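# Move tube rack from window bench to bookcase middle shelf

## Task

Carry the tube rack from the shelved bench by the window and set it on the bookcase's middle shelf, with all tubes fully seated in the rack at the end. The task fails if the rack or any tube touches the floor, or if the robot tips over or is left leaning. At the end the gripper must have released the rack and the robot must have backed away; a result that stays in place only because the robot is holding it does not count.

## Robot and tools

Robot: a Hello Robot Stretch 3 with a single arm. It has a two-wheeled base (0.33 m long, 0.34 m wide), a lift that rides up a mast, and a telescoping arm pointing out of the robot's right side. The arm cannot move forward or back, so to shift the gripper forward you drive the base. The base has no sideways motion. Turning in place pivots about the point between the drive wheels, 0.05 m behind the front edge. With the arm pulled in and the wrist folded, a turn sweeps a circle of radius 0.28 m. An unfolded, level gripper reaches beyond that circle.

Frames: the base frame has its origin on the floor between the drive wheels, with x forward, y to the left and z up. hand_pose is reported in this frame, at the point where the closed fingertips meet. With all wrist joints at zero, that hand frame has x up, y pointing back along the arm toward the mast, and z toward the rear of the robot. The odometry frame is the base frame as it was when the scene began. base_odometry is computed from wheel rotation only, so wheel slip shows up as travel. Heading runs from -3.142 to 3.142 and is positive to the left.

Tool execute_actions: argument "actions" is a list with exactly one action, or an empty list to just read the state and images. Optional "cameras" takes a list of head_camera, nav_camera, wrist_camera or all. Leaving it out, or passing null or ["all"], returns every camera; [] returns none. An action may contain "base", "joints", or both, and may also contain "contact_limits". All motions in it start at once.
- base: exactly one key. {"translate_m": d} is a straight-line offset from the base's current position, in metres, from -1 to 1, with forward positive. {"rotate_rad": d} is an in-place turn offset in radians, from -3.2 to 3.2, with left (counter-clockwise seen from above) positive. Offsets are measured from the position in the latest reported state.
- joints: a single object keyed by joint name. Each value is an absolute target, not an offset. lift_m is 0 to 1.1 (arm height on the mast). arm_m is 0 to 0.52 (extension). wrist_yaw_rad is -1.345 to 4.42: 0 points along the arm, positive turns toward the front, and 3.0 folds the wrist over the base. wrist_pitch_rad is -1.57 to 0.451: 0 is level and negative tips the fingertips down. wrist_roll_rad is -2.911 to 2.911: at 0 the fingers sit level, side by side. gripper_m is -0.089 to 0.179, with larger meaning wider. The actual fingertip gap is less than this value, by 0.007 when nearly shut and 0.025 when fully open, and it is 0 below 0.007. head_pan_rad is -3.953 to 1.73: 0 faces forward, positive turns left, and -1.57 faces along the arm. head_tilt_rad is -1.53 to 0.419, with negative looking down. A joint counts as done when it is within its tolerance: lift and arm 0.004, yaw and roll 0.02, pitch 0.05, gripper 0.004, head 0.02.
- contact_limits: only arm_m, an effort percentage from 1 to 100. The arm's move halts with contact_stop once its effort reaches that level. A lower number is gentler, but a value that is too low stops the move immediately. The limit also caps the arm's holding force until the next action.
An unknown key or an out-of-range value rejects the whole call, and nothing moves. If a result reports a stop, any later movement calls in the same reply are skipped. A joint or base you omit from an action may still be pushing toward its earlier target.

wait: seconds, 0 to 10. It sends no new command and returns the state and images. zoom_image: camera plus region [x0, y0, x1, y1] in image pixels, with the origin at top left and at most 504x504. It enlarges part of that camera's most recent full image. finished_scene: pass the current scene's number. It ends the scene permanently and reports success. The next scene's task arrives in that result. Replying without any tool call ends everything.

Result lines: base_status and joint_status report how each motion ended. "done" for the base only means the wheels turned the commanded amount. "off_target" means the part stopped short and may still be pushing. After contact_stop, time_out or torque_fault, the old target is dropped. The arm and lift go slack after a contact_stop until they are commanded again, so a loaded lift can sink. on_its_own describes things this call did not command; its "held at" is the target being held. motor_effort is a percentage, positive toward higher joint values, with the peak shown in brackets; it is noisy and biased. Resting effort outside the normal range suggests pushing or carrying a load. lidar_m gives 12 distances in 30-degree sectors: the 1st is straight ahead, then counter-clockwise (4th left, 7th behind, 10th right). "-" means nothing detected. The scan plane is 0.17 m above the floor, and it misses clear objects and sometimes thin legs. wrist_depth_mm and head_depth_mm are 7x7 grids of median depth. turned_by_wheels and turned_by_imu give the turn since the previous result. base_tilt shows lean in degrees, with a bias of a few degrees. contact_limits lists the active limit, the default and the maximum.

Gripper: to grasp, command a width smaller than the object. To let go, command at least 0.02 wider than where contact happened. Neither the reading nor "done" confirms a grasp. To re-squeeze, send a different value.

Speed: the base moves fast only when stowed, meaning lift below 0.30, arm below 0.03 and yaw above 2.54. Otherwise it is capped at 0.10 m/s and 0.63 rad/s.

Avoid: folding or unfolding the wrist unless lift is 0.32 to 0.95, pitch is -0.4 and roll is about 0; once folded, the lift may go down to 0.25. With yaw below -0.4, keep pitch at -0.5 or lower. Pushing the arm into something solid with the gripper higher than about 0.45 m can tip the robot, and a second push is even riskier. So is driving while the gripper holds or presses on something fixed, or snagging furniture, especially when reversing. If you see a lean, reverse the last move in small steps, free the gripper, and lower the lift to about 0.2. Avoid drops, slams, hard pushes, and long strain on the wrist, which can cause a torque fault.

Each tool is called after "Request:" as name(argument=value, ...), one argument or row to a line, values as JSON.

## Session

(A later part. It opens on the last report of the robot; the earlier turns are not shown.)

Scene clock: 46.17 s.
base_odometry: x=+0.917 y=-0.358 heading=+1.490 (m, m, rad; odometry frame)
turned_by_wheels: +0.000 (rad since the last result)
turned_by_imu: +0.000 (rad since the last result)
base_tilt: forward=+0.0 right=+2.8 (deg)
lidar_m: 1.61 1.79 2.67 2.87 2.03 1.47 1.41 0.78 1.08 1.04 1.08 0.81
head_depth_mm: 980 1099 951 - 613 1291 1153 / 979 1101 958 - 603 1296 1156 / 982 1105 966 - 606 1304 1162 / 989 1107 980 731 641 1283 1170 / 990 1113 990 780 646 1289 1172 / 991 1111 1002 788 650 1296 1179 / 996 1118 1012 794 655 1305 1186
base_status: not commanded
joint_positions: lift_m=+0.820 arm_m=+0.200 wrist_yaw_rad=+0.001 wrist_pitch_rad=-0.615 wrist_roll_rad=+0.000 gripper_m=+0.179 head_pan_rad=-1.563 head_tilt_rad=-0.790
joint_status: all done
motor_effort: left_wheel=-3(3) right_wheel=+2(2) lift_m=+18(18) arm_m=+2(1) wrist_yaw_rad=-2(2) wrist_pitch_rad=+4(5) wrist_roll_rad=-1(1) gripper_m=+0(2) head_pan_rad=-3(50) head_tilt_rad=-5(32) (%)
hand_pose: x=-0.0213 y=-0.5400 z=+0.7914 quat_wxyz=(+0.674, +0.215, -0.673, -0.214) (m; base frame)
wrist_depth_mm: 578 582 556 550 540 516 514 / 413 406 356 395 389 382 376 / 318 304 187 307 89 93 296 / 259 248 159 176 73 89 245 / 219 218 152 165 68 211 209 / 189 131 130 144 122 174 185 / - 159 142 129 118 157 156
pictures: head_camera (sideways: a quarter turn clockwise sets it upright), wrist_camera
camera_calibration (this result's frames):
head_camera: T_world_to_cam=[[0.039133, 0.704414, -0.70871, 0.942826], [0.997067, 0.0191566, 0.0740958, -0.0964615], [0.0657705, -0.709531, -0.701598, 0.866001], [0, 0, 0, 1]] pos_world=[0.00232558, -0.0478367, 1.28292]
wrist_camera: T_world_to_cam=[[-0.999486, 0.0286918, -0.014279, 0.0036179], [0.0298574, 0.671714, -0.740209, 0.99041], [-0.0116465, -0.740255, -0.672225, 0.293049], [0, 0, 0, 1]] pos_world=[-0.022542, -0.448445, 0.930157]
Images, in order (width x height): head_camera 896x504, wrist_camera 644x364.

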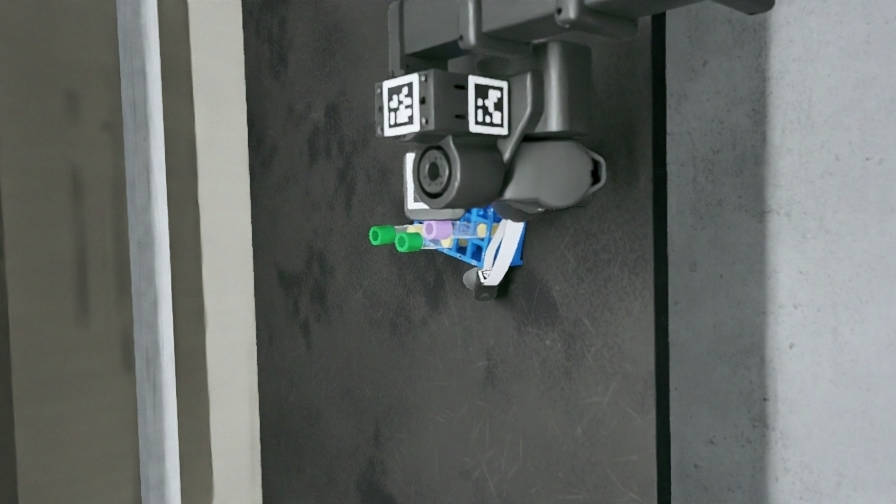

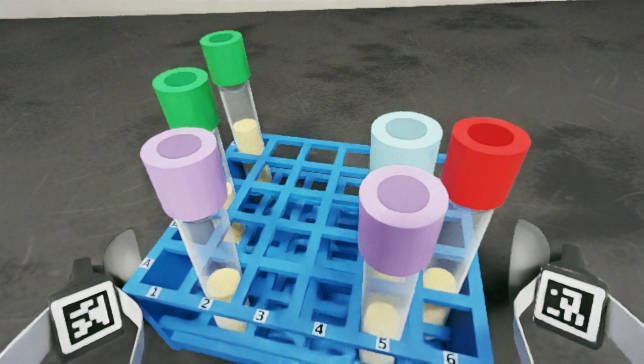

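Request:
execute_actions(
  actions=[
    {"joints":{"gripper_m":0.12}},
  ],
  cameras=[],
)

Request:
execute_actions(
  actions=[
    {"joints":{"gripper_m":0.179}},
  ],
  cameras=[],
)

Request:
execute_actions(
  actions=[
    {"joints":{"arm_m":0.225}},
  ],
  cameras=["wrist_camera"],
)

Request:
execute_actions(
  actions=[
    {"joints":{"gripper_m":0.1}},
  ],
  cameras=[],
)

Request:
execute_actions(
  actions=[
    {"joints":{"lift_m":0.88}},
  ],
  cameras=["wrist_camera"],
)

Scene clock: 47.37 s.
base_odometry: x=+0.917 y=-0.358 heading=+1.490 (m, m, rad; odometry frame)
turned_by_wheels: +0.000 (rad since the last result)
turned_by_imu: +0.000 (rad since the last result)
base_tilt: forward=-0.1 right=+2.7 (deg)
lidar_m: 1.60 1.79 2.68 2.88 2.04 1.47 1.41 0.78 1.08 1.04 1.07 0.81
head_depth_mm: 976 1100 948 - 613 1289 1153 / 982 1102 961 - 603 1294 1161 / 982 1107 968 - 606 1299 1162 / 987 1105 981 756 642 1279 1165 / 988 1110 987 780 646 1288 1172 / 991 1116 1000 787 651 1296 1177 / 997 1119 1010 793 656 1310 1191
base_status: not commanded
joint_positions: lift_m=+0.820 arm_m=+0.200 wrist_yaw_rad=+0.001 wrist_pitch_rad=-0.603 wrist_roll_rad=-0.010 gripper_m=+0.121 head_pan_rad=-1.563 head_tilt_rad=-0.790
joint_status: all done
motor_effort: left_wheel=-2(2) right_wheel=+1(1) lift_m=+18(18) arm_m=+2(1) wrist_yaw_rad=-3(2) wrist_pitch_rad=+1(5) wrist_roll_rad=+5(5) gripper_m=-16(91) head_pan_rad=-4(4) head_tilt_rad=-5(5) (%)
hand_pose: x=-0.0213 y=-0.5421 z=+0.7938 quat_wxyz=(+0.679, +0.212, -0.671, -0.209) (m; base frame)
wrist_depth_mm: 603 606 590 582 569 559 557 / 424 417 155 410 406 399 398 / 324 323 122 314 98 287 310 / 263 262 91 184 79 91 253 / 222 222 151 168 74 212 215 / 192 132 130 151 128 128 187 / - 164 149 133 118 147 161
pictures: none
No camera images: the call's "cameras" was empty. Leave "cameras" out to get every camera's image.

Scene clock: 48.43 s.
base_odometry: x=+0.917 y=-0.358 heading=+1.490 (m, m, rad; odometry frame)
turned_by_wheels: +0.000 (rad since the last result)
turned_by_imu: +0.000 (rad since the last result)
base_tilt: forward=+0.0 right=+2.8 (deg)
lidar_m: 1.61 1.80 2.67 2.87 2.04 1.47 1.41 0.78 1.08 1.04 1.08 0.81
head_depth_mm: 978 1097 947 - 614 1289 1150 / 982 1101 959 - 604 1292 1155 / 984 1102 968 - 607 1300 1163 / 986 1108 978 713 641 1281 1171 / 991 1115 990 784 647 1291 1174 / 991 1117 1001 790 652 1290 1182 / 993 1116 1014 795 655 1304 1190
base_status: not commanded
joint_positions: lift_m=+0.820 arm_m=+0.200 wrist_yaw_rad=+0.002 wrist_pitch_rad=-0.612 wrist_roll_rad=-0.007 gripper_m=+0.179 head_pan_rad=-1.563 head_tilt_rad=-0.790
joint_status: all done
motor_effort: left_wheel=-2(3) right_wheel=+2(2) lift_m=+18(18) arm_m=+2(2) wrist_yaw_rad=-2(2) wrist_pitch_rad=+4(4) wrist_roll_rad=+3(5) gripper_m=+0(81) head_pan_rad=-3(4) head_tilt_rad=-5(5) (%)
hand_pose: x=-0.0213 y=-0.5406 z=+0.7920 quat_wxyz=(+0.677, +0.215, -0.671, -0.212) (m; base frame)
wrist_depth_mm: 583 573 559 562 536 540 525 / 406 404 154 399 391 384 383 / 319 316 122 312 93 93 299 / 258 256 91 181 75 93 248 / 219 221 155 166 75 206 211 / 192 137 131 149 126 129 188 / - 162 152 135 119 134 157
pictures: none
No camera images: the call's "cameras" was empty. Leave "cameras" out to get every camera's image.

Scene clock: 49.57 s.
base_odometry: x=+0.917 y=-0.358 heading=+1.490 (m, m, rad; odometry frame)
turned_by_wheels: +0.000 (rad since the last result)
turned_by_imu: +0.000 (rad since the last result)
base_tilt: forward=+0.1 right=+2.8 (deg)
lidar_m: 1.60 1.79 2.67 2.87 2.03 1.47 1.40 0.78 1.08 1.04 1.08 0.81
head_depth_mm: 979 1100 951 - 609 1290 1150 / 982 1104 995 - 610 1294 1157 / 984 1105 969 - 621 1304 1161 / 986 1107 980 728 642 1284 1167 / 991 1111 993 783 646 1294 1172 / 991 1118 1002 787 652 1295 1180 / 992 1120 1013 796 656 1305 1190
base_status: not commanded
joint_positions: lift_m=+0.820 arm_m=+0.225 wrist_yaw_rad=+0.002 wrist_pitch_rad=-0.613 wrist_roll_rad=-0.007 gripper_m=+0.179 head_pan_rad=-1.563 head_tilt_rad=-0.790
joint_status: all done
motor_effort: left_wheel=-2(2) right_wheel=+2(2) lift_m=+18(18) arm_m=+2(3) wrist_yaw_rad=-2(2) wrist_pitch_rad=+4(4) wrist_roll_rad=+3(3) gripper_m=+0(0) head_pan_rad=-3(4) head_tilt_rad=-6(5) (%)
hand_pose: x=-0.0212 y=-0.5653 z=+0.7918 quat_wxyz=(+0.677, +0.215, -0.671, -0.212) (m; base frame)
wrist_depth_mm: 579 572 553 554 545 533 526 / 411 409 142 396 392 387 383 / 315 314 117 307 307 304 300 / 259 249 80 193 80 75 230 / 218 217 135 150 64 75 204 / 189 131 130 148 60 57 188 / - 159 129 135 108 117 157
pictures: wrist_camera
camera_calibration (this result's frames):
wrist_camera: T_world_to_cam=[[-0.999666, 0.0244292, -0.00847775, -0.0026366], [0.0226698, 0.670243, -0.741795, 1.00799], [-0.0124393, -0.741739, -0.670573, 0.272432], [0, 0, 0, 1]] pos_world=[-0.0220978, -0.47346, 0.930384]
Images, in order (width x height): wrist_camera 644x364.

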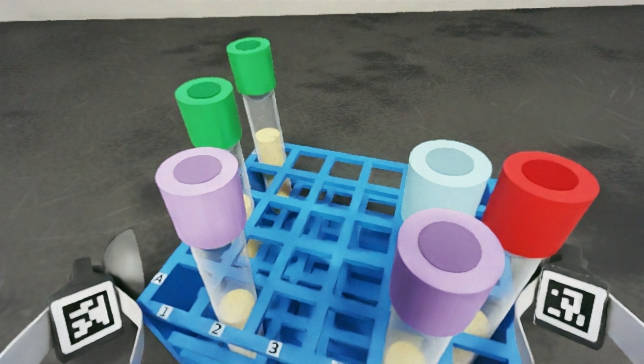

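Scene clock: 50.83 s.
base_odometry: x=+0.917 y=-0.358 heading=+1.490 (m, m, rad; odometry frame)
turned_by_wheels: +0.000 (rad since the last result)
turned_by_imu: +0.000 (rad since the last result)
base_tilt: forward=+0.1 right=+2.7 (deg)
lidar_m: 1.61 1.79 2.68 2.87 2.03 1.47 1.41 0.78 1.08 1.04 1.08 0.81
head_depth_mm: 982 1098 953 - 607 1282 1154 / 981 1103 995 - 611 1294 1160 / 982 1108 969 - 621 1305 1162 / 988 1108 975 730 642 1284 1169 / 988 1109 990 784 648 1294 1177 / 992 1113 1002 789 651 1301 1184 / 997 1120 1012 795 655 1308 1189
base_status: not commanded
joint_positions: lift_m=+0.820 arm_m=+0.225 wrist_yaw_rad=+0.001 wrist_pitch_rad=-0.605 wrist_roll_rad=-0.008 gripper_m=+0.101 head_pan_rad=-1.563 head_tilt_rad=-0.790
joint_status: all done
motor_effort: left_wheel=-2(3) right_wheel=+2(2) lift_m=+18(17) arm_m=+2(2) wrist_yaw_rad=-1(1) wrist_pitch_rad=+2(4) wrist_roll_rad=+4(3) gripper_m=-25(99) head_pan_rad=-3(3) head_tilt_rad=-5(5) (%)
hand_pose: x=-0.0214 y=-0.5667 z=+0.7933 quat_wxyz=(+0.678, +0.212, -0.672, -0.210) (m; base frame)
wrist_depth_mm: 602 590 579 577 566 554 546 / 418 416 150 406 401 397 395 / 322 321 128 315 311 310 306 / 265 253 87 187 79 78 251 / 222 220 149 154 64 81 214 / 193 131 132 147 65 130 188 / - 161 140 136 115 131 161
pictures: none
No camera images: the call's "cameras" was empty. Leave "cameras" out to get every camera's image.

Scene clock: 52.20 s.
base_odometry: x=+0.917 y=-0.358 heading=+1.490 (m, m, rad; odometry frame)
turned_by_wheels: +0.000 (rad since the last result)
turned_by_imu: +0.000 (rad since the last result)
base_tilt: forward=+0.3 right=+2.8 (deg)
lidar_m: 1.61 1.79 2.67 2.87 2.04 1.46 1.40 0.78 1.09 1.04 1.08 0.81
head_depth_mm: 980 1098 1059 - 627 1284 1155 / 979 1100 - - 632 1298 1157 / 981 1104 1045 - 637 1306 1161 / 986 1107 979 728 643 1284 1167 / 988 1115 988 784 647 1290 1170 / 991 1122 999 787 650 1295 1181 / 993 1121 1011 796 656 1309 1186
base_status: not commanded
joint_positions: lift_m=+0.880 arm_m=+0.225 wrist_yaw_rad=+0.001 wrist_pitch_rad=-0.631 wrist_roll_rad=-0.006 gripper_m=+0.107 head_pan_rad=-1.563 head_tilt_rad=-0.790
joint_status: all done
on_its_own: gripper_m is held at +0.106, not at your +0.100, by its stall guard, which is not easing now
motor_effort: left_wheel=-2(2) right_wheel=+2(2) lift_m=+27(24) arm_m=+2(2) wrist_yaw_rad=+0(1) wrist_pitch_rad=+9(9) wrist_roll_rad=+3(3) gripper_m=-18(25) head_pan_rad=-3(4) head_tilt_rad=-5(6) (%)
hand_pose: x=-0.0214 y=-0.5624 z=+0.8479 quat_wxyz=(+0.675, +0.220, -0.670, -0.219) (m; base frame)
wrist_depth_mm: 641 643 640 654 652 646 646 / 532 525 517 514 502 502 495 / 418 416 392 404 402 396 392 / 338 339 325 331 109 315 326 / 289 297 216 203 212 289 280 / 252 137 136 147 142 145 244 / 225 211 133 148 116 127 216
pictures: wrist_camera
camera_calibration (this result's frames):
wrist_camera: T_world_to_cam=[[-0.999624, 0.0259644, -0.00886068, -0.00119736], [0.0242132, 0.683113, -0.729911, 1.04485], [-0.0128988, -0.729851, -0.683485, 0.32982], [0, 0, 0, 1]] pos_world=[-0.0222417, -0.472999, 0.988061]
Images, in order (width x height): wrist_camera 644x364.

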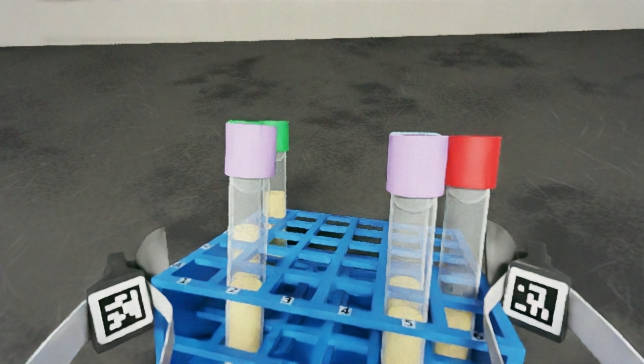

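Request:
execute_actions(
  actions=[
    {"joints":{"lift_m":0.825}},
  ],
  cameras=[],
)

Request:
execute_actions(
  actions=[
    {"joints":{"gripper_m":0.179}},
  ],
  cameras=[],
)

Request:
execute_actions(
  actions=[
    {"joints":{"lift_m":0.98}},
  ],
  cameras=[],
)

Request:
execute_actions(
  actions=[
    {"base":{"translate_m":0.05},"joints":{"wrist_yaw_rad":-0.3,"arm_m":0.1}},
  ],
  cameras=["wrist_camera","head_camera"],
)

Scene clock: 53.67 s.
base_odometry: x=+0.917 y=-0.358 heading=+1.490 (m, m, rad; odometry frame)
turned_by_wheels: +0.000 (rad since the last result)
turned_by_imu: +0.000 (rad since the last result)
base_tilt: forward=+0.0 right=+2.7 (deg)
lidar_m: 1.61 1.79 2.68 2.87 2.03 1.47 1.41 0.78 1.08 1.04 1.08 0.81
head_depth_mm: 979 1099 983 - 613 1292 1152 / 982 1105 993 - 618 1293 1158 / 983 1106 972 - 620 1305 1163 / 988 1105 980 714 640 1284 1171 / 987 1109 989 783 645 1294 1178 / 994 1114 1000 789 651 1299 1177 / 994 1121 1010 794 655 1303 1188
base_status: not commanded
joint_positions: lift_m=+0.825 arm_m=+0.225 wrist_yaw_rad=+0.001 wrist_pitch_rad=-0.585 wrist_roll_rad=-0.016 gripper_m=+0.107 head_pan_rad=-1.563 head_tilt_rad=-0.790
joint_status: all done
on_its_own: gripper_m is held at +0.106, not at your +0.100, by its stall guard, which is not easing now
motor_effort: left_wheel=-2(3) right_wheel=+2(2) lift_m=+15(27) arm_m=+2(2) wrist_yaw_rad=-1(1) wrist_pitch_rad=-4(9) wrist_roll_rad=+8(9) gripper_m=-18(20) head_pan_rad=-4(4) head_tilt_rad=-6(6) (%)
hand_pose: x=-0.0214 y=-0.5700 z=+0.8024 quat_wxyz=(+0.683, +0.206, -0.671, -0.202) (m; base frame)
wrist_depth_mm: 626 628 633 631 631 622 633 / 452 454 162 444 445 441 437 / 346 344 189 341 339 336 338 / 280 278 92 198 105 92 272 / 234 241 153 197 85 79 229 / 201 - 140 155 130 135 198 / 179 172 149 140 125 145 172
pictures: none
No camera images: the call's "cameras" was empty. Leave "cameras" out to get every camera's image.

Scene clock: 54.87 s.
base_odometry: x=+0.917 y=-0.358 heading=+1.490 (m, m, rad; odometry frame)
turned_by_wheels: +0.000 (rad since the last result)
turned_by_imu: +0.000 (rad since the last result)
base_tilt: forward=-0.1 right=+2.7 (deg)
lidar_m: 1.61 1.79 2.68 2.87 2.03 1.47 1.41 0.78 1.08 1.04 1.08 0.81
head_depth_mm: 979 1101 983 - 615 1286 1153 / 985 1106 994 - 619 1293 1152 / 981 1104 968 - 621 1305 1162 / 986 1111 981 733 641 1285 1166 / 991 1111 988 782 646 1294 1175 / 994 1117 1001 790 651 1305 1186 / 996 1120 1012 797 655 1310 1187
base_status: not commanded
joint_positions: lift_m=+0.825 arm_m=+0.225 wrist_yaw_rad=-0.001 wrist_pitch_rad=-0.612 wrist_roll_rad=-0.007 gripper_m=+0.179 head_pan_rad=-1.563 head_tilt_rad=-0.790
joint_status: all done
motor_effort: left_wheel=-3(3) right_wheel=+3(2) lift_m=+18(18) arm_m=+2(1) wrist_yaw_rad=+2(2) wrist_pitch_rad=+4(4) wrist_roll_rad=+3(8) gripper_m=+1(84) head_pan_rad=-4(4) head_tilt_rad=-6(5) (%)
hand_pose: x=-0.0219 y=-0.5656 z=+0.7970 quat_wxyz=(+0.677, +0.214, -0.672, -0.213) (m; base frame)
wrist_depth_mm: 591 587 582 570 565 549 542 / 422 420 156 409 405 398 392 / 328 326 128 318 194 301 310 / 267 265 90 189 94 96 256 / 225 228 153 177 81 211 218 / 198 137 134 155 131 135 193 / - 167 153 140 123 139 162
pictures: none
No camera images: the call's "cameras" was empty. Leave "cameras" out to get every camera's image.

Scene clock: 57.10 s.
base_odometry: x=+0.917 y=-0.358 heading=+1.490 (m, m, rad; odometry frame)
turned_by_wheels: +0.000 (rad since the last result)
turned_by_imu: +0.000 (rad since the last result)
base_tilt: forward=+0.1 right=+2.8 (deg)
lidar_m: 1.60 1.79 2.67 2.88 2.04 1.47 1.40 0.78 1.08 1.04 1.07 0.81
head_depth_mm: 950 - 871 756 629 1284 1151 / 951 - 891 739 633 1297 1161 / 983 - - 706 636 1303 1162 / 986 1108 1012 734 641 1286 1169 / 987 1113 995 780 647 1293 1174 / 993 1116 999 790 651 1300 1180 / 989 1119 1011 795 655 1307 1185
base_status: not commanded
joint_positions: lift_m=+0.980 arm_m=+0.225 wrist_yaw_rad=-0.001 wrist_pitch_rad=-0.613 wrist_roll_rad=-0.007 gripper_m=+0.179 head_pan_rad=-1.563 head_tilt_rad=-0.790
joint_status: all done
motor_effort: left_wheel=-3(3) right_wheel=+2(2) lift_m=+25(27) arm_m=+2(1) wrist_yaw_rad=+3(3) wrist_pitch_rad=+4(4) wrist_roll_rad=+3(3) gripper_m=+0(0) head_pan_rad=-4(4) head_tilt_rad=-5(5) (%)
hand_pose: x=-0.0219 y=-0.5654 z=+0.9513 quat_wxyz=(+0.677, +0.214, -0.671, -0.214) (m; base frame)
wrist_depth_mm: 637 578 585 655 669 676 668 / 728 718 715 720 736 725 718 / 630 621 611 615 599 608 587 / 508 507 500 500 492 493 490 / 429 429 422 418 422 421 411 / 372 367 369 321 360 362 366 / - 325 315 271 276 319 306
pictures: none
No camera images: the call's "cameras" was empty. Leave "cameras" out to get every camera's image.

Scene clock: 59.67 s.
base_odometry: x=+0.921 y=-0.308 heading=+1.490 (m, m, rad; odometry frame)
turned_by_wheels: +0.000 (rad since the last result)
turned_by_imu: +0.000 (rad since the last result)
base_tilt: forward=+0.0 right=+2.8 (deg)
lidar_m: 1.56 1.74 2.60 2.87 2.11 1.53 1.45 0.82 1.08 1.04 1.07 0.77
head_depth_mm: 981 - - - 600 1289 1149 / 982 1083 - - 611 1295 1156 / 987 1094 - - 615 1277 1162 / 987 1109 980 773 640 1292 1171 / 987 1112 988 782 645 1293 1176 / 991 1112 1001 787 651 1301 1179 / 995 1124 1011 795 655 1308 1187
base_status: done
joint_positions: lift_m=+0.980 arm_m=+0.100 wrist_yaw_rad=-0.298 wrist_pitch_rad=-0.613 wrist_roll_rad=-0.007 gripper_m=+0.179 head_pan_rad=-1.563 head_tilt_rad=-0.790
joint_status: all done
motor_effort: left_wheel=-2(4) right_wheel=+2(6) lift_m=+25(25) arm_m=-2(0) wrist_yaw_rad=-2(4) wrist_pitch_rad=+4(4) wrist_roll_rad=+3(3) gripper_m=+0(1) head_pan_rad=-4(3) head_tilt_rad=-5(5) (%)
hand_pose: x=-0.0791 y=-0.4322 z=+0.9513 quat_wxyz=(+0.637, +0.112, -0.696, -0.311) (m; base frame)
wrist_depth_mm: 600 696 760 831 918 990 - / 702 752 795 782 781 769 - / 626 624 614 608 608 599 597 / 506 505 486 498 489 492 489 / 431 431 396 373 418 422 414 / 375 369 351 349 363 362 367 / - 326 323 321 319 320 310
pictures: head_camera (sideways: a quarter turn clockwise sets it upright), wrist_camera
camera_calibration (this result's frames):
head_camera: T_world_to_cam=[[0.0393414, 0.704458, -0.708654, 0.942751], [0.997073, 0.0188551, 0.0740966, -0.0964627], [0.0655597, -0.709495, -0.701655, 0.866076], [0, 0, 0, 1]] pos_world=[0.00231139, -0.0478341, 1.28292]
wrist_camera: T_world_to_cam=[[-0.947726, 0.318967, -0.00874031, 0.0692991], [0.220098, 0.633641, -0.741658, 1.03806], [-0.231026, -0.704812, -0.670721, 0.47627], [0, 0, 0, 1]] pos_world=[-0.052767, -0.344179, 1.08993]
Images, in order (width x height): head_camera 896x504, wrist_camera 644x364.

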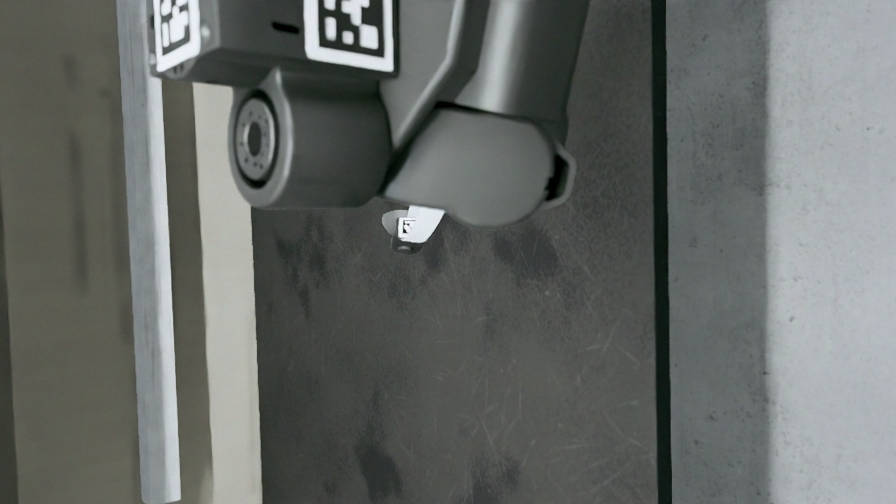

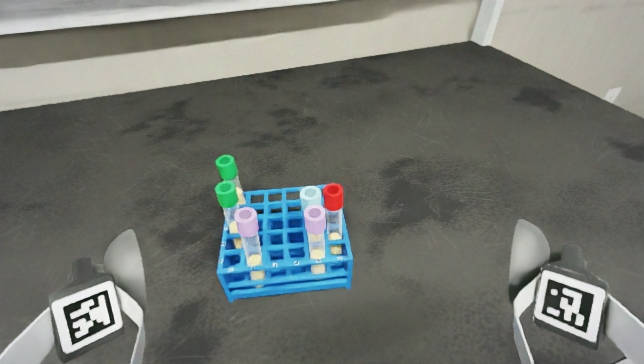

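Request:
execute_actions(
  actions=[
    {"base":{"translate_m":-0.03},"joints":{"wrist_yaw_rad":-0.2,"arm_m":0.255}},
  ],
  cameras=[],
)

Request:
execute_actions(
  actions=[
    {"joints":{"lift_m":0.825}},
  ],
  cameras=["wrist_camera"],
)

Request:
execute_actions(
  actions=[
    {"joints":{"gripper_m":0.105}},
  ],
  cameras=[],
)

Request:
execute_actions(
  actions=[
    {"joints":{"lift_m":0.88}},
  ],
  cameras=["wrist_camera"],
)

Scene clock: 62.30 s.
base_odometry: x=+0.919 y=-0.338 heading=+1.490 (m, m, rad; odometry frame)
turned_by_wheels: +0.000 (rad since the last result)
turned_by_imu: +0.000 (rad since the last result)
base_tilt: forward=+0.1 right=+2.7 (deg)
lidar_m: 1.59 1.77 2.65 2.99 2.06 1.49 1.43 0.80 1.08 1.04 1.08 0.79
head_depth_mm: 948 1103 899 756 629 1286 1152 / 953 - 891 702 631 1294 1160 / 968 - - 702 637 1296 1159 / 983 1106 947 773 641 1279 1168 / 986 1109 992 782 646 1291 1175 / 993 1110 1000 788 650 1304 1183 / 995 1119 1010 797 655 1309 1191
base_status: done
joint_positions: lift_m=+0.980 arm_m=+0.255 wrist_yaw_rad=-0.201 wrist_pitch_rad=-0.613 wrist_roll_rad=-0.006 gripper_m=+0.179 head_pan_rad=-1.563 head_tilt_rad=-0.790
joint_status: all done
motor_effort: left_wheel=-3(8) right_wheel=+3(6) lift_m=+25(25) arm_m=+2(2) wrist_yaw_rad=+2(5) wrist_pitch_rad=+4(4) wrist_roll_rad=+3(3) gripper_m=+1(1) head_pan_rad=-4(4) head_tilt_rad=-5(5) (%)
hand_pose: x=-0.0607 y=-0.5914 z=+0.9513 quat_wxyz=(+0.652, +0.146, -0.690, -0.280) (m; base frame)
wrist_depth_mm: 492 518 540 576 681 740 779 / 606 642 676 710 733 761 889 / 623 623 614 609 602 602 590 / 505 504 501 497 494 486 484 / 430 433 422 422 418 418 410 / 369 369 368 364 364 360 368 / - 324 293 297 314 319 307
pictures: none
No camera images: the call's "cameras" was empty. Leave "cameras" out to get every camera's image.

Scene clock: 64.53 s.
base_odometry: x=+0.919 y=-0.338 heading=+1.490 (m, m, rad; odometry frame)
turned_by_wheels: +0.000 (rad since the last result)
turned_by_imu: +0.000 (rad since the last result)
base_tilt: forward=+0.0 right=+2.7 (deg)
lidar_m: 1.58 1.77 2.64 2.99 2.06 1.49 1.42 0.80 1.08 1.04 1.07 0.79
head_depth_mm: 982 1101 987 - 615 1289 1151 / 980 1103 1034 - 625 1296 1158 / 984 1102 1006 - 634 1301 1163 / 987 1108 978 755 641 1284 1171 / 987 1114 992 781 646 1291 1173 / 991 1117 998 788 651 1298 1180 / 992 1116 1011 795 654 1306 1182
base_status: not commanded
joint_positions: lift_m=+0.825 arm_m=+0.255 wrist_yaw_rad=-0.200 wrist_pitch_rad=-0.612 wrist_roll_rad=-0.004 gripper_m=+0.179 head_pan_rad=-1.563 head_tilt_rad=-0.790
joint_status: all done
motor_effort: left_wheel=-3(3) right_wheel=+2(3) lift_m=+17(19) arm_m=+2(2) wrist_yaw_rad=+1(2) wrist_pitch_rad=+3(4) wrist_roll_rad=+1(2) gripper_m=+1(2) head_pan_rad=-3(3) head_tilt_rad=-5(5) (%)
hand_pose: x=-0.0605 y=-0.5917 z=+0.7971 quat_wxyz=(+0.651, +0.145, -0.691, -0.279) (m; base frame)
wrist_depth_mm: 542 558 579 570 567 555 537 / 422 421 415 406 408 396 393 / 327 130 323 319 315 314 310 / 269 95 176 252 82 83 256 / 225 71 160 162 78 82 216 / 196 62 137 163 61 61 194 / - 70 114 116 65 160 162
pictures: wrist_camera
camera_calibration (this result's frames):
wrist_camera: T_world_to_cam=[[-0.974039, 0.226112, -0.0110367, 0.0816908], [0.159381, 0.650321, -0.742752, 1.02775], [-0.160768, -0.725228, -0.669476, 0.25589], [0, 0, 0, 1]] pos_world=[-0.043094, -0.501258, 0.935575]
Images, in order (width x height): wrist_camera 644x364.

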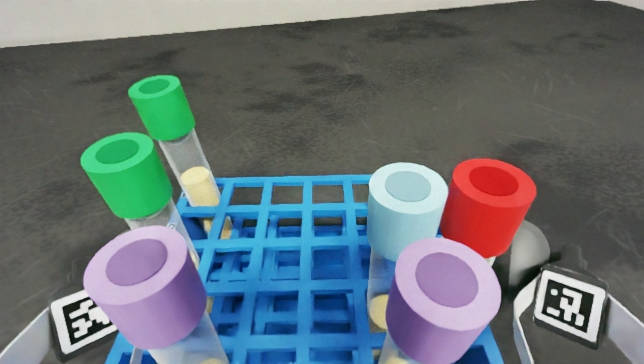

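Scene clock: 65.77 s.
base_odometry: x=+0.919 y=-0.338 heading=+1.490 (m, m, rad; odometry frame)
turned_by_wheels: +0.000 (rad since the last result)
turned_by_imu: +0.000 (rad since the last result)
base_tilt: forward=+0.1 right=+2.7 (deg)
lidar_m: 1.59 1.77 2.65 2.99 2.06 1.49 1.43 0.80 1.08 1.04 1.08 0.79
head_depth_mm: 979 1101 987 - 615 1296 1150 / 981 1102 1035 - 624 1294 1158 / 986 1104 1006 - 636 1297 1166 / 984 1109 982 775 640 1280 1168 / 988 1110 989 781 646 1288 1173 / 993 1109 999 790 650 1302 1180 / 993 1119 1009 795 656 1312 1190
base_status: not commanded
joint_positions: lift_m=+0.825 arm_m=+0.255 wrist_yaw_rad=-0.197 wrist_pitch_rad=-0.600 wrist_roll_rad=-0.001 gripper_m=+0.106 head_pan_rad=-1.563 head_tilt_rad=-0.790
joint_status: all done
motor_effort: left_wheel=-2(3) right_wheel=+1(2) lift_m=+17(17) arm_m=+1(2) wrist_yaw_rad=-3(5) wrist_pitch_rad=+0(4) wrist_roll_rad=+0(2) gripper_m=-20(93) head_pan_rad=-4(3) head_tilt_rad=-6(6) (%)
hand_pose: x=-0.0603 y=-0.5937 z=+0.7994 quat_wxyz=(+0.652, +0.142, -0.692, -0.275) (m; base frame)
wrist_depth_mm: 548 565 588 599 593 584 564 / 441 439 436 429 421 412 409 / 342 326 319 329 325 320 317 / 275 100 181 257 87 86 260 / 230 226 148 166 89 87 220 / 199 65 70 153 127 62 191 / 178 121 117 136 118 117 169
pictures: none
No camera images: the call's "cameras" was empty. Leave "cameras" out to get every camera's image.

Scene clock: 67.10 s.
base_odometry: x=+0.919 y=-0.338 heading=+1.490 (m, m, rad; odometry frame)
turned_by_wheels: +0.000 (rad since the last result)
turned_by_imu: +0.000 (rad since the last result)
base_tilt: forward=+0.1 right=+2.6 (deg)
lidar_m: 1.59 1.77 2.64 2.99 2.06 1.49 1.43 0.80 1.08 1.04 1.08 0.79
head_depth_mm: 978 1100 - 733 627 1283 1151 / 982 1100 - 701 632 1293 1155 / 982 1103 - 710 636 1301 1159 / 985 1111 980 754 641 1286 1170 / 990 1110 990 781 646 1292 1175 / 992 1115 998 789 652 1293 1183 / 993 1122 1011 794 655 1304 1189
base_status: not commanded
joint_positions: lift_m=+0.880 arm_m=+0.255 wrist_yaw_rad=-0.198 wrist_pitch_rad=-0.630 wrist_roll_rad=-0.001 gripper_m=+0.106 head_pan_rad=-1.563 head_tilt_rad=-0.790
joint_status: all done
motor_effort: left_wheel=-3(2) right_wheel=+2(2) lift_m=+26(32) arm_m=+1(2) wrist_yaw_rad=-3(4) wrist_pitch_rad=+9(10) wrist_roll_rad=-1(0) gripper_m=-19(20) head_pan_rad=-3(4) head_tilt_rad=-6(5) (%)
hand_pose: x=-0.0594 y=-0.5887 z=+0.8479 quat_wxyz=(+0.648, +0.152, -0.690, -0.285) (m; base frame)
wrist_depth_mm: 556 584 613 633 666 677 654 / 531 528 520 514 506 498 493 / 417 394 394 404 398 396 395 / 344 105 181 321 88 87 324 / 289 289 149 165 89 87 278 / 252 65 70 154 124 64 242 / 226 122 116 136 118 127 215
pictures: wrist_camera
camera_calibration (this result's frames):
wrist_camera: T_world_to_cam=[[-0.974208, 0.225298, -0.0126484, 0.0835466], [0.162954, 0.663639, -0.730088, 1.06071], [-0.156093, -0.713319, -0.683236, 0.311198], [0, 0, 0, 1]] pos_world=[-0.0428793, -0.500769, 0.988091]
Images, in order (width x height): wrist_camera 644x364.

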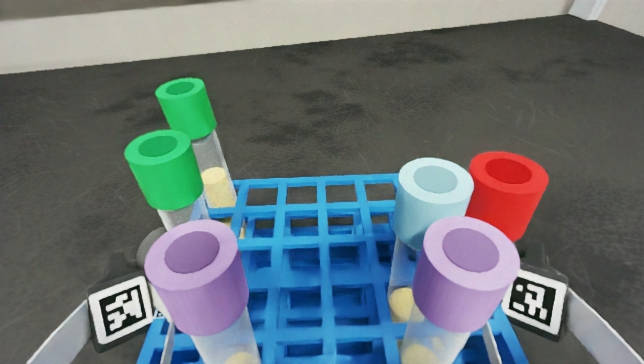

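Request:
execute_actions(
  actions=[
    {"base":{"translate_m":0.8},"joints":{"arm_m":0,"wrist_yaw_rad":0}},
  ],
  cameras=[],
)

Request:
execute_actions(
  actions=[
    {"base":{"rotate_rad":1.58}},
  ],
  cameras=[],
)

Request:
execute_actions(
  actions=[
    {"base":{"translate_m":0.65},"joints":{"lift_m":0.62}},
  ],
  cameras=["wrist_camera","head_camera"],
)

Request:
execute_actions(
  actions=[
    {"joints":{"arm_m":0.42}},
  ],
  cameras=["wrist_camera","head_camera"],
)

Scene clock: 76.50 s.
base_odometry: x=+0.984 y=+0.460 heading=+1.490 (m, m, rad; odometry frame)
turned_by_wheels: +0.000 (rad since the last result)
turned_by_imu: -0.001 (rad since the last result)
base_tilt: forward=+0.0 right=+2.8 (deg)
lidar_m: 1.02 0.81 1.30 3.48 3.23 2.34 1.57 1.48 0.40 0.39 1.20 1.11
head_depth_mm: 980 1098 948 756 646 - - / 981 1098 961 762 647 - - / 950 1082 1042 840 686 - - / 984 1106 1261 1474 501 496 1167 / 987 1110 1270 1485 1584 1348 1171 / 989 1114 1272 1487 1582 1354 1181 / 989 1117 1279 1496 1591 1365 1187
base_status: done
joint_positions: lift_m=+0.880 arm_m=+0.001 wrist_yaw_rad=-0.001 wrist_pitch_rad=-0.631 wrist_roll_rad=-0.001 gripper_m=+0.106 head_pan_rad=-1.563 head_tilt_rad=-0.790
joint_status: all done
joint sent to its limit — the command would take arm_m past its lower limit, so that joint was sent only as far as its limit.
motor_effort: left_wheel=-3(4) right_wheel=+2(8) lift_m=+26(27) arm_m=-3(6) wrist_yaw_rad=+1(6) wrist_pitch_rad=+9(9) wrist_roll_rad=+0(0) gripper_m=-19(19) head_pan_rad=-4(3) head_tilt_rad=-5(6) (%)
hand_pose: x=-0.0217 y=-0.3391 z=+0.8478 quat_wxyz=(+0.673, +0.219, -0.672, -0.220) (m; base frame)
wrist_depth_mm: 869 855 875 860 694 677 664 / 985 960 952 978 507 507 491 / - - - - 402 397 392 / - 105 181 349 88 87 326 / - - 149 166 89 87 279 / - 65 69 154 125 64 245 / - 122 116 136 117 127 976
pictures: none
No camera images: the call's "cameras" was empty. Leave "cameras" out to get every camera's image.

Scene clock: 79.93 s.
base_odometry: x=+0.984 y=+0.460 heading=+3.070 (m, m, rad; odometry frame)
turned_by_wheels: +1.580 (rad since the last result)
turned_by_imu: +1.579 (rad since the last result)
base_tilt: forward=-0.2 right=+2.8 (deg)
lidar_m: 3.49 3.22 2.33 1.54 1.46 0.39 0.39 1.20 1.10 0.96 0.81 1.30
head_depth_mm: 891 998 1146 1334 1498 - - / 885 996 1153 1348 1478 - - / 901 1017 1160 1353 1491 - - / 906 1018 1161 1359 502 496 1168 / 912 1019 1177 1307 1449 1330 1173 / 897 927 928 1078 1412 1336 1182 / 878 762 1139 1150 1472 1348 1186
base_status: done
joint_positions: lift_m=+0.880 arm_m=+0.001 wrist_yaw_rad=-0.001 wrist_pitch_rad=-0.631 wrist_roll_rad=-0.001 gripper_m=+0.106 head_pan_rad=-1.563 head_tilt_rad=-0.790
joint_status: not commanded
motor_effort: left_wheel=-3(10) right_wheel=+3(6) lift_m=+26(28) arm_m=-3(2) wrist_yaw_rad=+1(2) wrist_pitch_rad=+9(9) wrist_roll_rad=+0(1) gripper_m=-18(19) head_pan_rad=-4(4) head_tilt_rad=-5(5) (%)
hand_pose: x=-0.0217 y=-0.3391 z=+0.8478 quat_wxyz=(+0.673, +0.219, -0.671, -0.220) (m; base frame)
wrist_depth_mm: 759 582 774 787 803 799 793 / 854 798 871 889 897 891 884 / 824 779 959 - - 998 - / - 105 182 - 88 87 - / - - 149 165 89 87 - / - 65 69 154 124 64 - / - 122 116 136 118 127 982
pictures: none
No camera images: the call's "cameras" was empty. Leave "cameras" out to get every camera's image.

Scene clock: 87.60 s.
base_odometry: x=+0.335 y=+0.507 heading=+3.069 (m, m, rad; odometry frame)
turned_by_wheels: +0.000 (rad since the last result)
turned_by_imu: -0.001 (rad since the last result)
base_tilt: forward=+0.0 right=+2.8 (deg)
lidar_m: 2.20 2.61 2.32 2.24 2.32 1.74 1.03 1.51 0.86 0.85 0.87 1.54
head_depth_mm: 768 978 1116 1096 1357 1297 1157 / 852 987 1130 1108 1403 1308 648 / 862 987 1129 1113 1399 1317 - / 822 993 1136 1122 1449 1333 1119 / 871 1003 1141 1132 1421 1342 1178 / 851 1003 1148 1140 1359 1352 1178 / 812 955 1001 1084 1551 1359 1191
base_status: done
joint_positions: lift_m=+0.620 arm_m=+0.001 wrist_yaw_rad=-0.001 wrist_pitch_rad=-0.631 wrist_roll_rad=-0.001 gripper_m=+0.106 head_pan_rad=-1.563 head_tilt_rad=-0.790
joint_status: all done
motor_effort: left_wheel=-3(4) right_wheel=+2(6) lift_m=+20(26) arm_m=-2(2) wrist_yaw_rad=+1(2) wrist_pitch_rad=+9(9) wrist_roll_rad=+0(1) gripper_m=-19(19) head_pan_rad=-3(4) head_tilt_rad=-5(5) (%)
hand_pose: x=-0.0217 y=-0.3390 z=+0.5882 quat_wxyz=(+0.673, +0.220, -0.671, -0.220) (m; base frame)
wrist_depth_mm: 570 581 571 561 549 545 801 / 891 680 823 845 862 667 918 / - 676 976 963 976 818 - / - 105 182 826 88 87 - / 958 942 148 166 89 85 900 / 838 65 69 154 127 64 799 / 726 122 116 136 118 126 702
pictures: head_camera (sideways: a quarter turn clockwise sets it upright), wrist_camera
camera_calibration (this result's frames):
head_camera: T_world_to_cam=[[0.0393866, 0.704532, -0.708578, 0.942652], [0.997074, 0.0187823, 0.0740978, -0.0964642], [0.0655131, -0.709424, -0.701731, 0.866175], [0, 0, 0, 1]] pos_world=[0.00230827, -0.0478318, 1.28291]
wrist_camera: T_world_to_cam=[[-0.999456, 0.0304656, -0.0126132, -0.0058982], [0.0300367, 0.683387, -0.729438, 0.702622], [-0.013603, -0.72942, -0.683931, 0.315789], [0, 0, 0, 1]] pos_world=[-0.0227037, -0.24964, 0.728422]
Images, in order (width x height): head_camera 896x504, wrist_camera 644x364.

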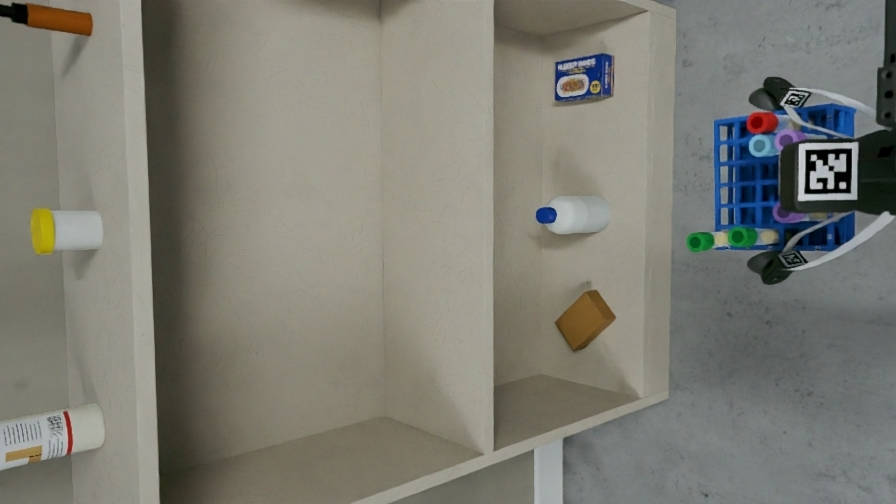

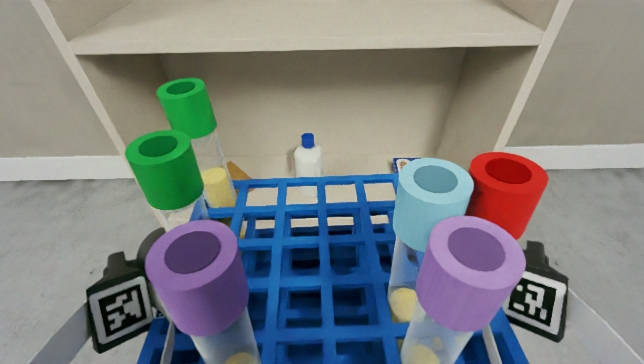

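Scene clock: 91.87 s.
base_odometry: x=+0.335 y=+0.507 heading=+3.069 (m, m, rad; odometry frame)
turned_by_wheels: +0.000 (rad since the last result)
turned_by_imu: +0.000 (rad since the last result)
base_tilt: forward=+0.0 right=+2.7 (deg)
lidar_m: 2.20 2.61 2.32 2.24 2.32 1.74 1.04 1.51 0.86 0.85 0.87 1.54
head_depth_mm: 768 978 1118 1100 1361 1306 - / 848 984 1123 1139 1394 1304 1155 / 865 988 1130 - 1376 1319 1160 / 826 995 1134 1119 1413 1337 1172 / 878 1001 1144 1130 1419 1348 1175 / 853 1006 1152 1142 1364 1348 1177 / 813 956 1002 1079 1554 1365 1189
base_status: not commanded
joint_positions: lift_m=+0.620 arm_m=+0.419 wrist_yaw_rad=-0.002 wrist_pitch_rad=-0.634 wrist_roll_rad=-0.001 gripper_m=+0.106 head_pan_rad=-1.563 head_tilt_rad=-0.790
joint_status: all done
motor_effort: left_wheel=-4(3) right_wheel=+3(3) lift_m=+19(19) arm_m=+4(1) wrist_yaw_rad=+3(4) wrist_pitch_rad=+10(12) wrist_roll_rad=-1(1) gripper_m=-19(19) head_pan_rad=-3(3) head_tilt_rad=-5(5) (%)
hand_pose: x=-0.0220 y=-0.7566 z=+0.5877 quat_wxyz=(+0.672, +0.220, -0.671, -0.221) (m; base frame)
wrist_depth_mm: 359 357 357 356 359 358 361 / 392 393 388 385 382 381 385 / 332 326 323 319 317 315 308 / 273 270 88 263 88 244 257 / 230 230 186 224 203 222 220 / 325 - 152 200 156 136 376 / 448 114 113 148 111 110 412
pictures: head_camera (sideways: a quarter turn clockwise sets it upright), wrist_camera
camera_calibration (this result's frames):
head_camera: T_world_to_cam=[[0.0393873, 0.704537, -0.708573, 0.942646], [0.997074, 0.0187807, 0.0740979, -0.0964643], [0.0655123, -0.709418, -0.701736, 0.866182], [0, 0, 0, 1]] pos_world=[0.00230821, -0.0478317, 1.28291]
wrist_camera: T_world_to_cam=[[-0.999412, 0.0318984, -0.0125649, 0.00760824], [0.0310202, 0.685288, -0.727611, 0.987982], [-0.014599, -0.727573, -0.685875, 0.0133911], [0, 0, 0, 1]] pos_world=[-0.0228481, -0.667553, 0.728147]
Images, in order (width x height): head_camera 896x504, wrist_camera 644x364.

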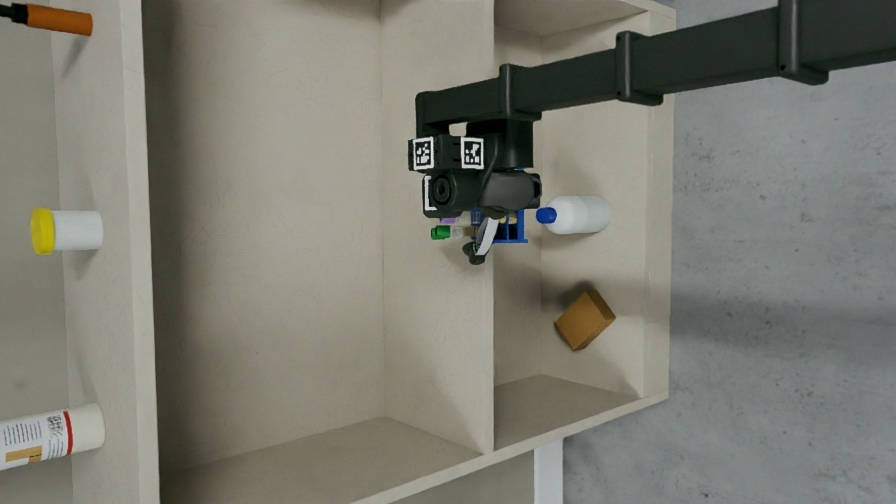

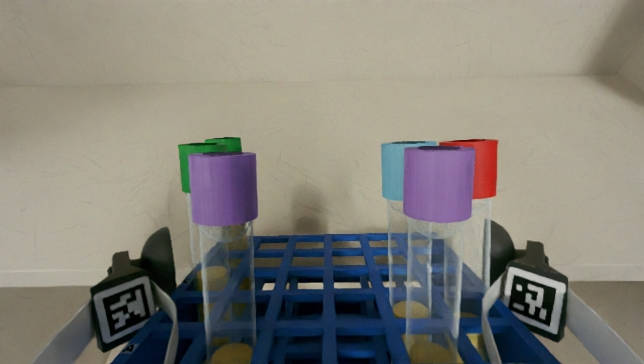

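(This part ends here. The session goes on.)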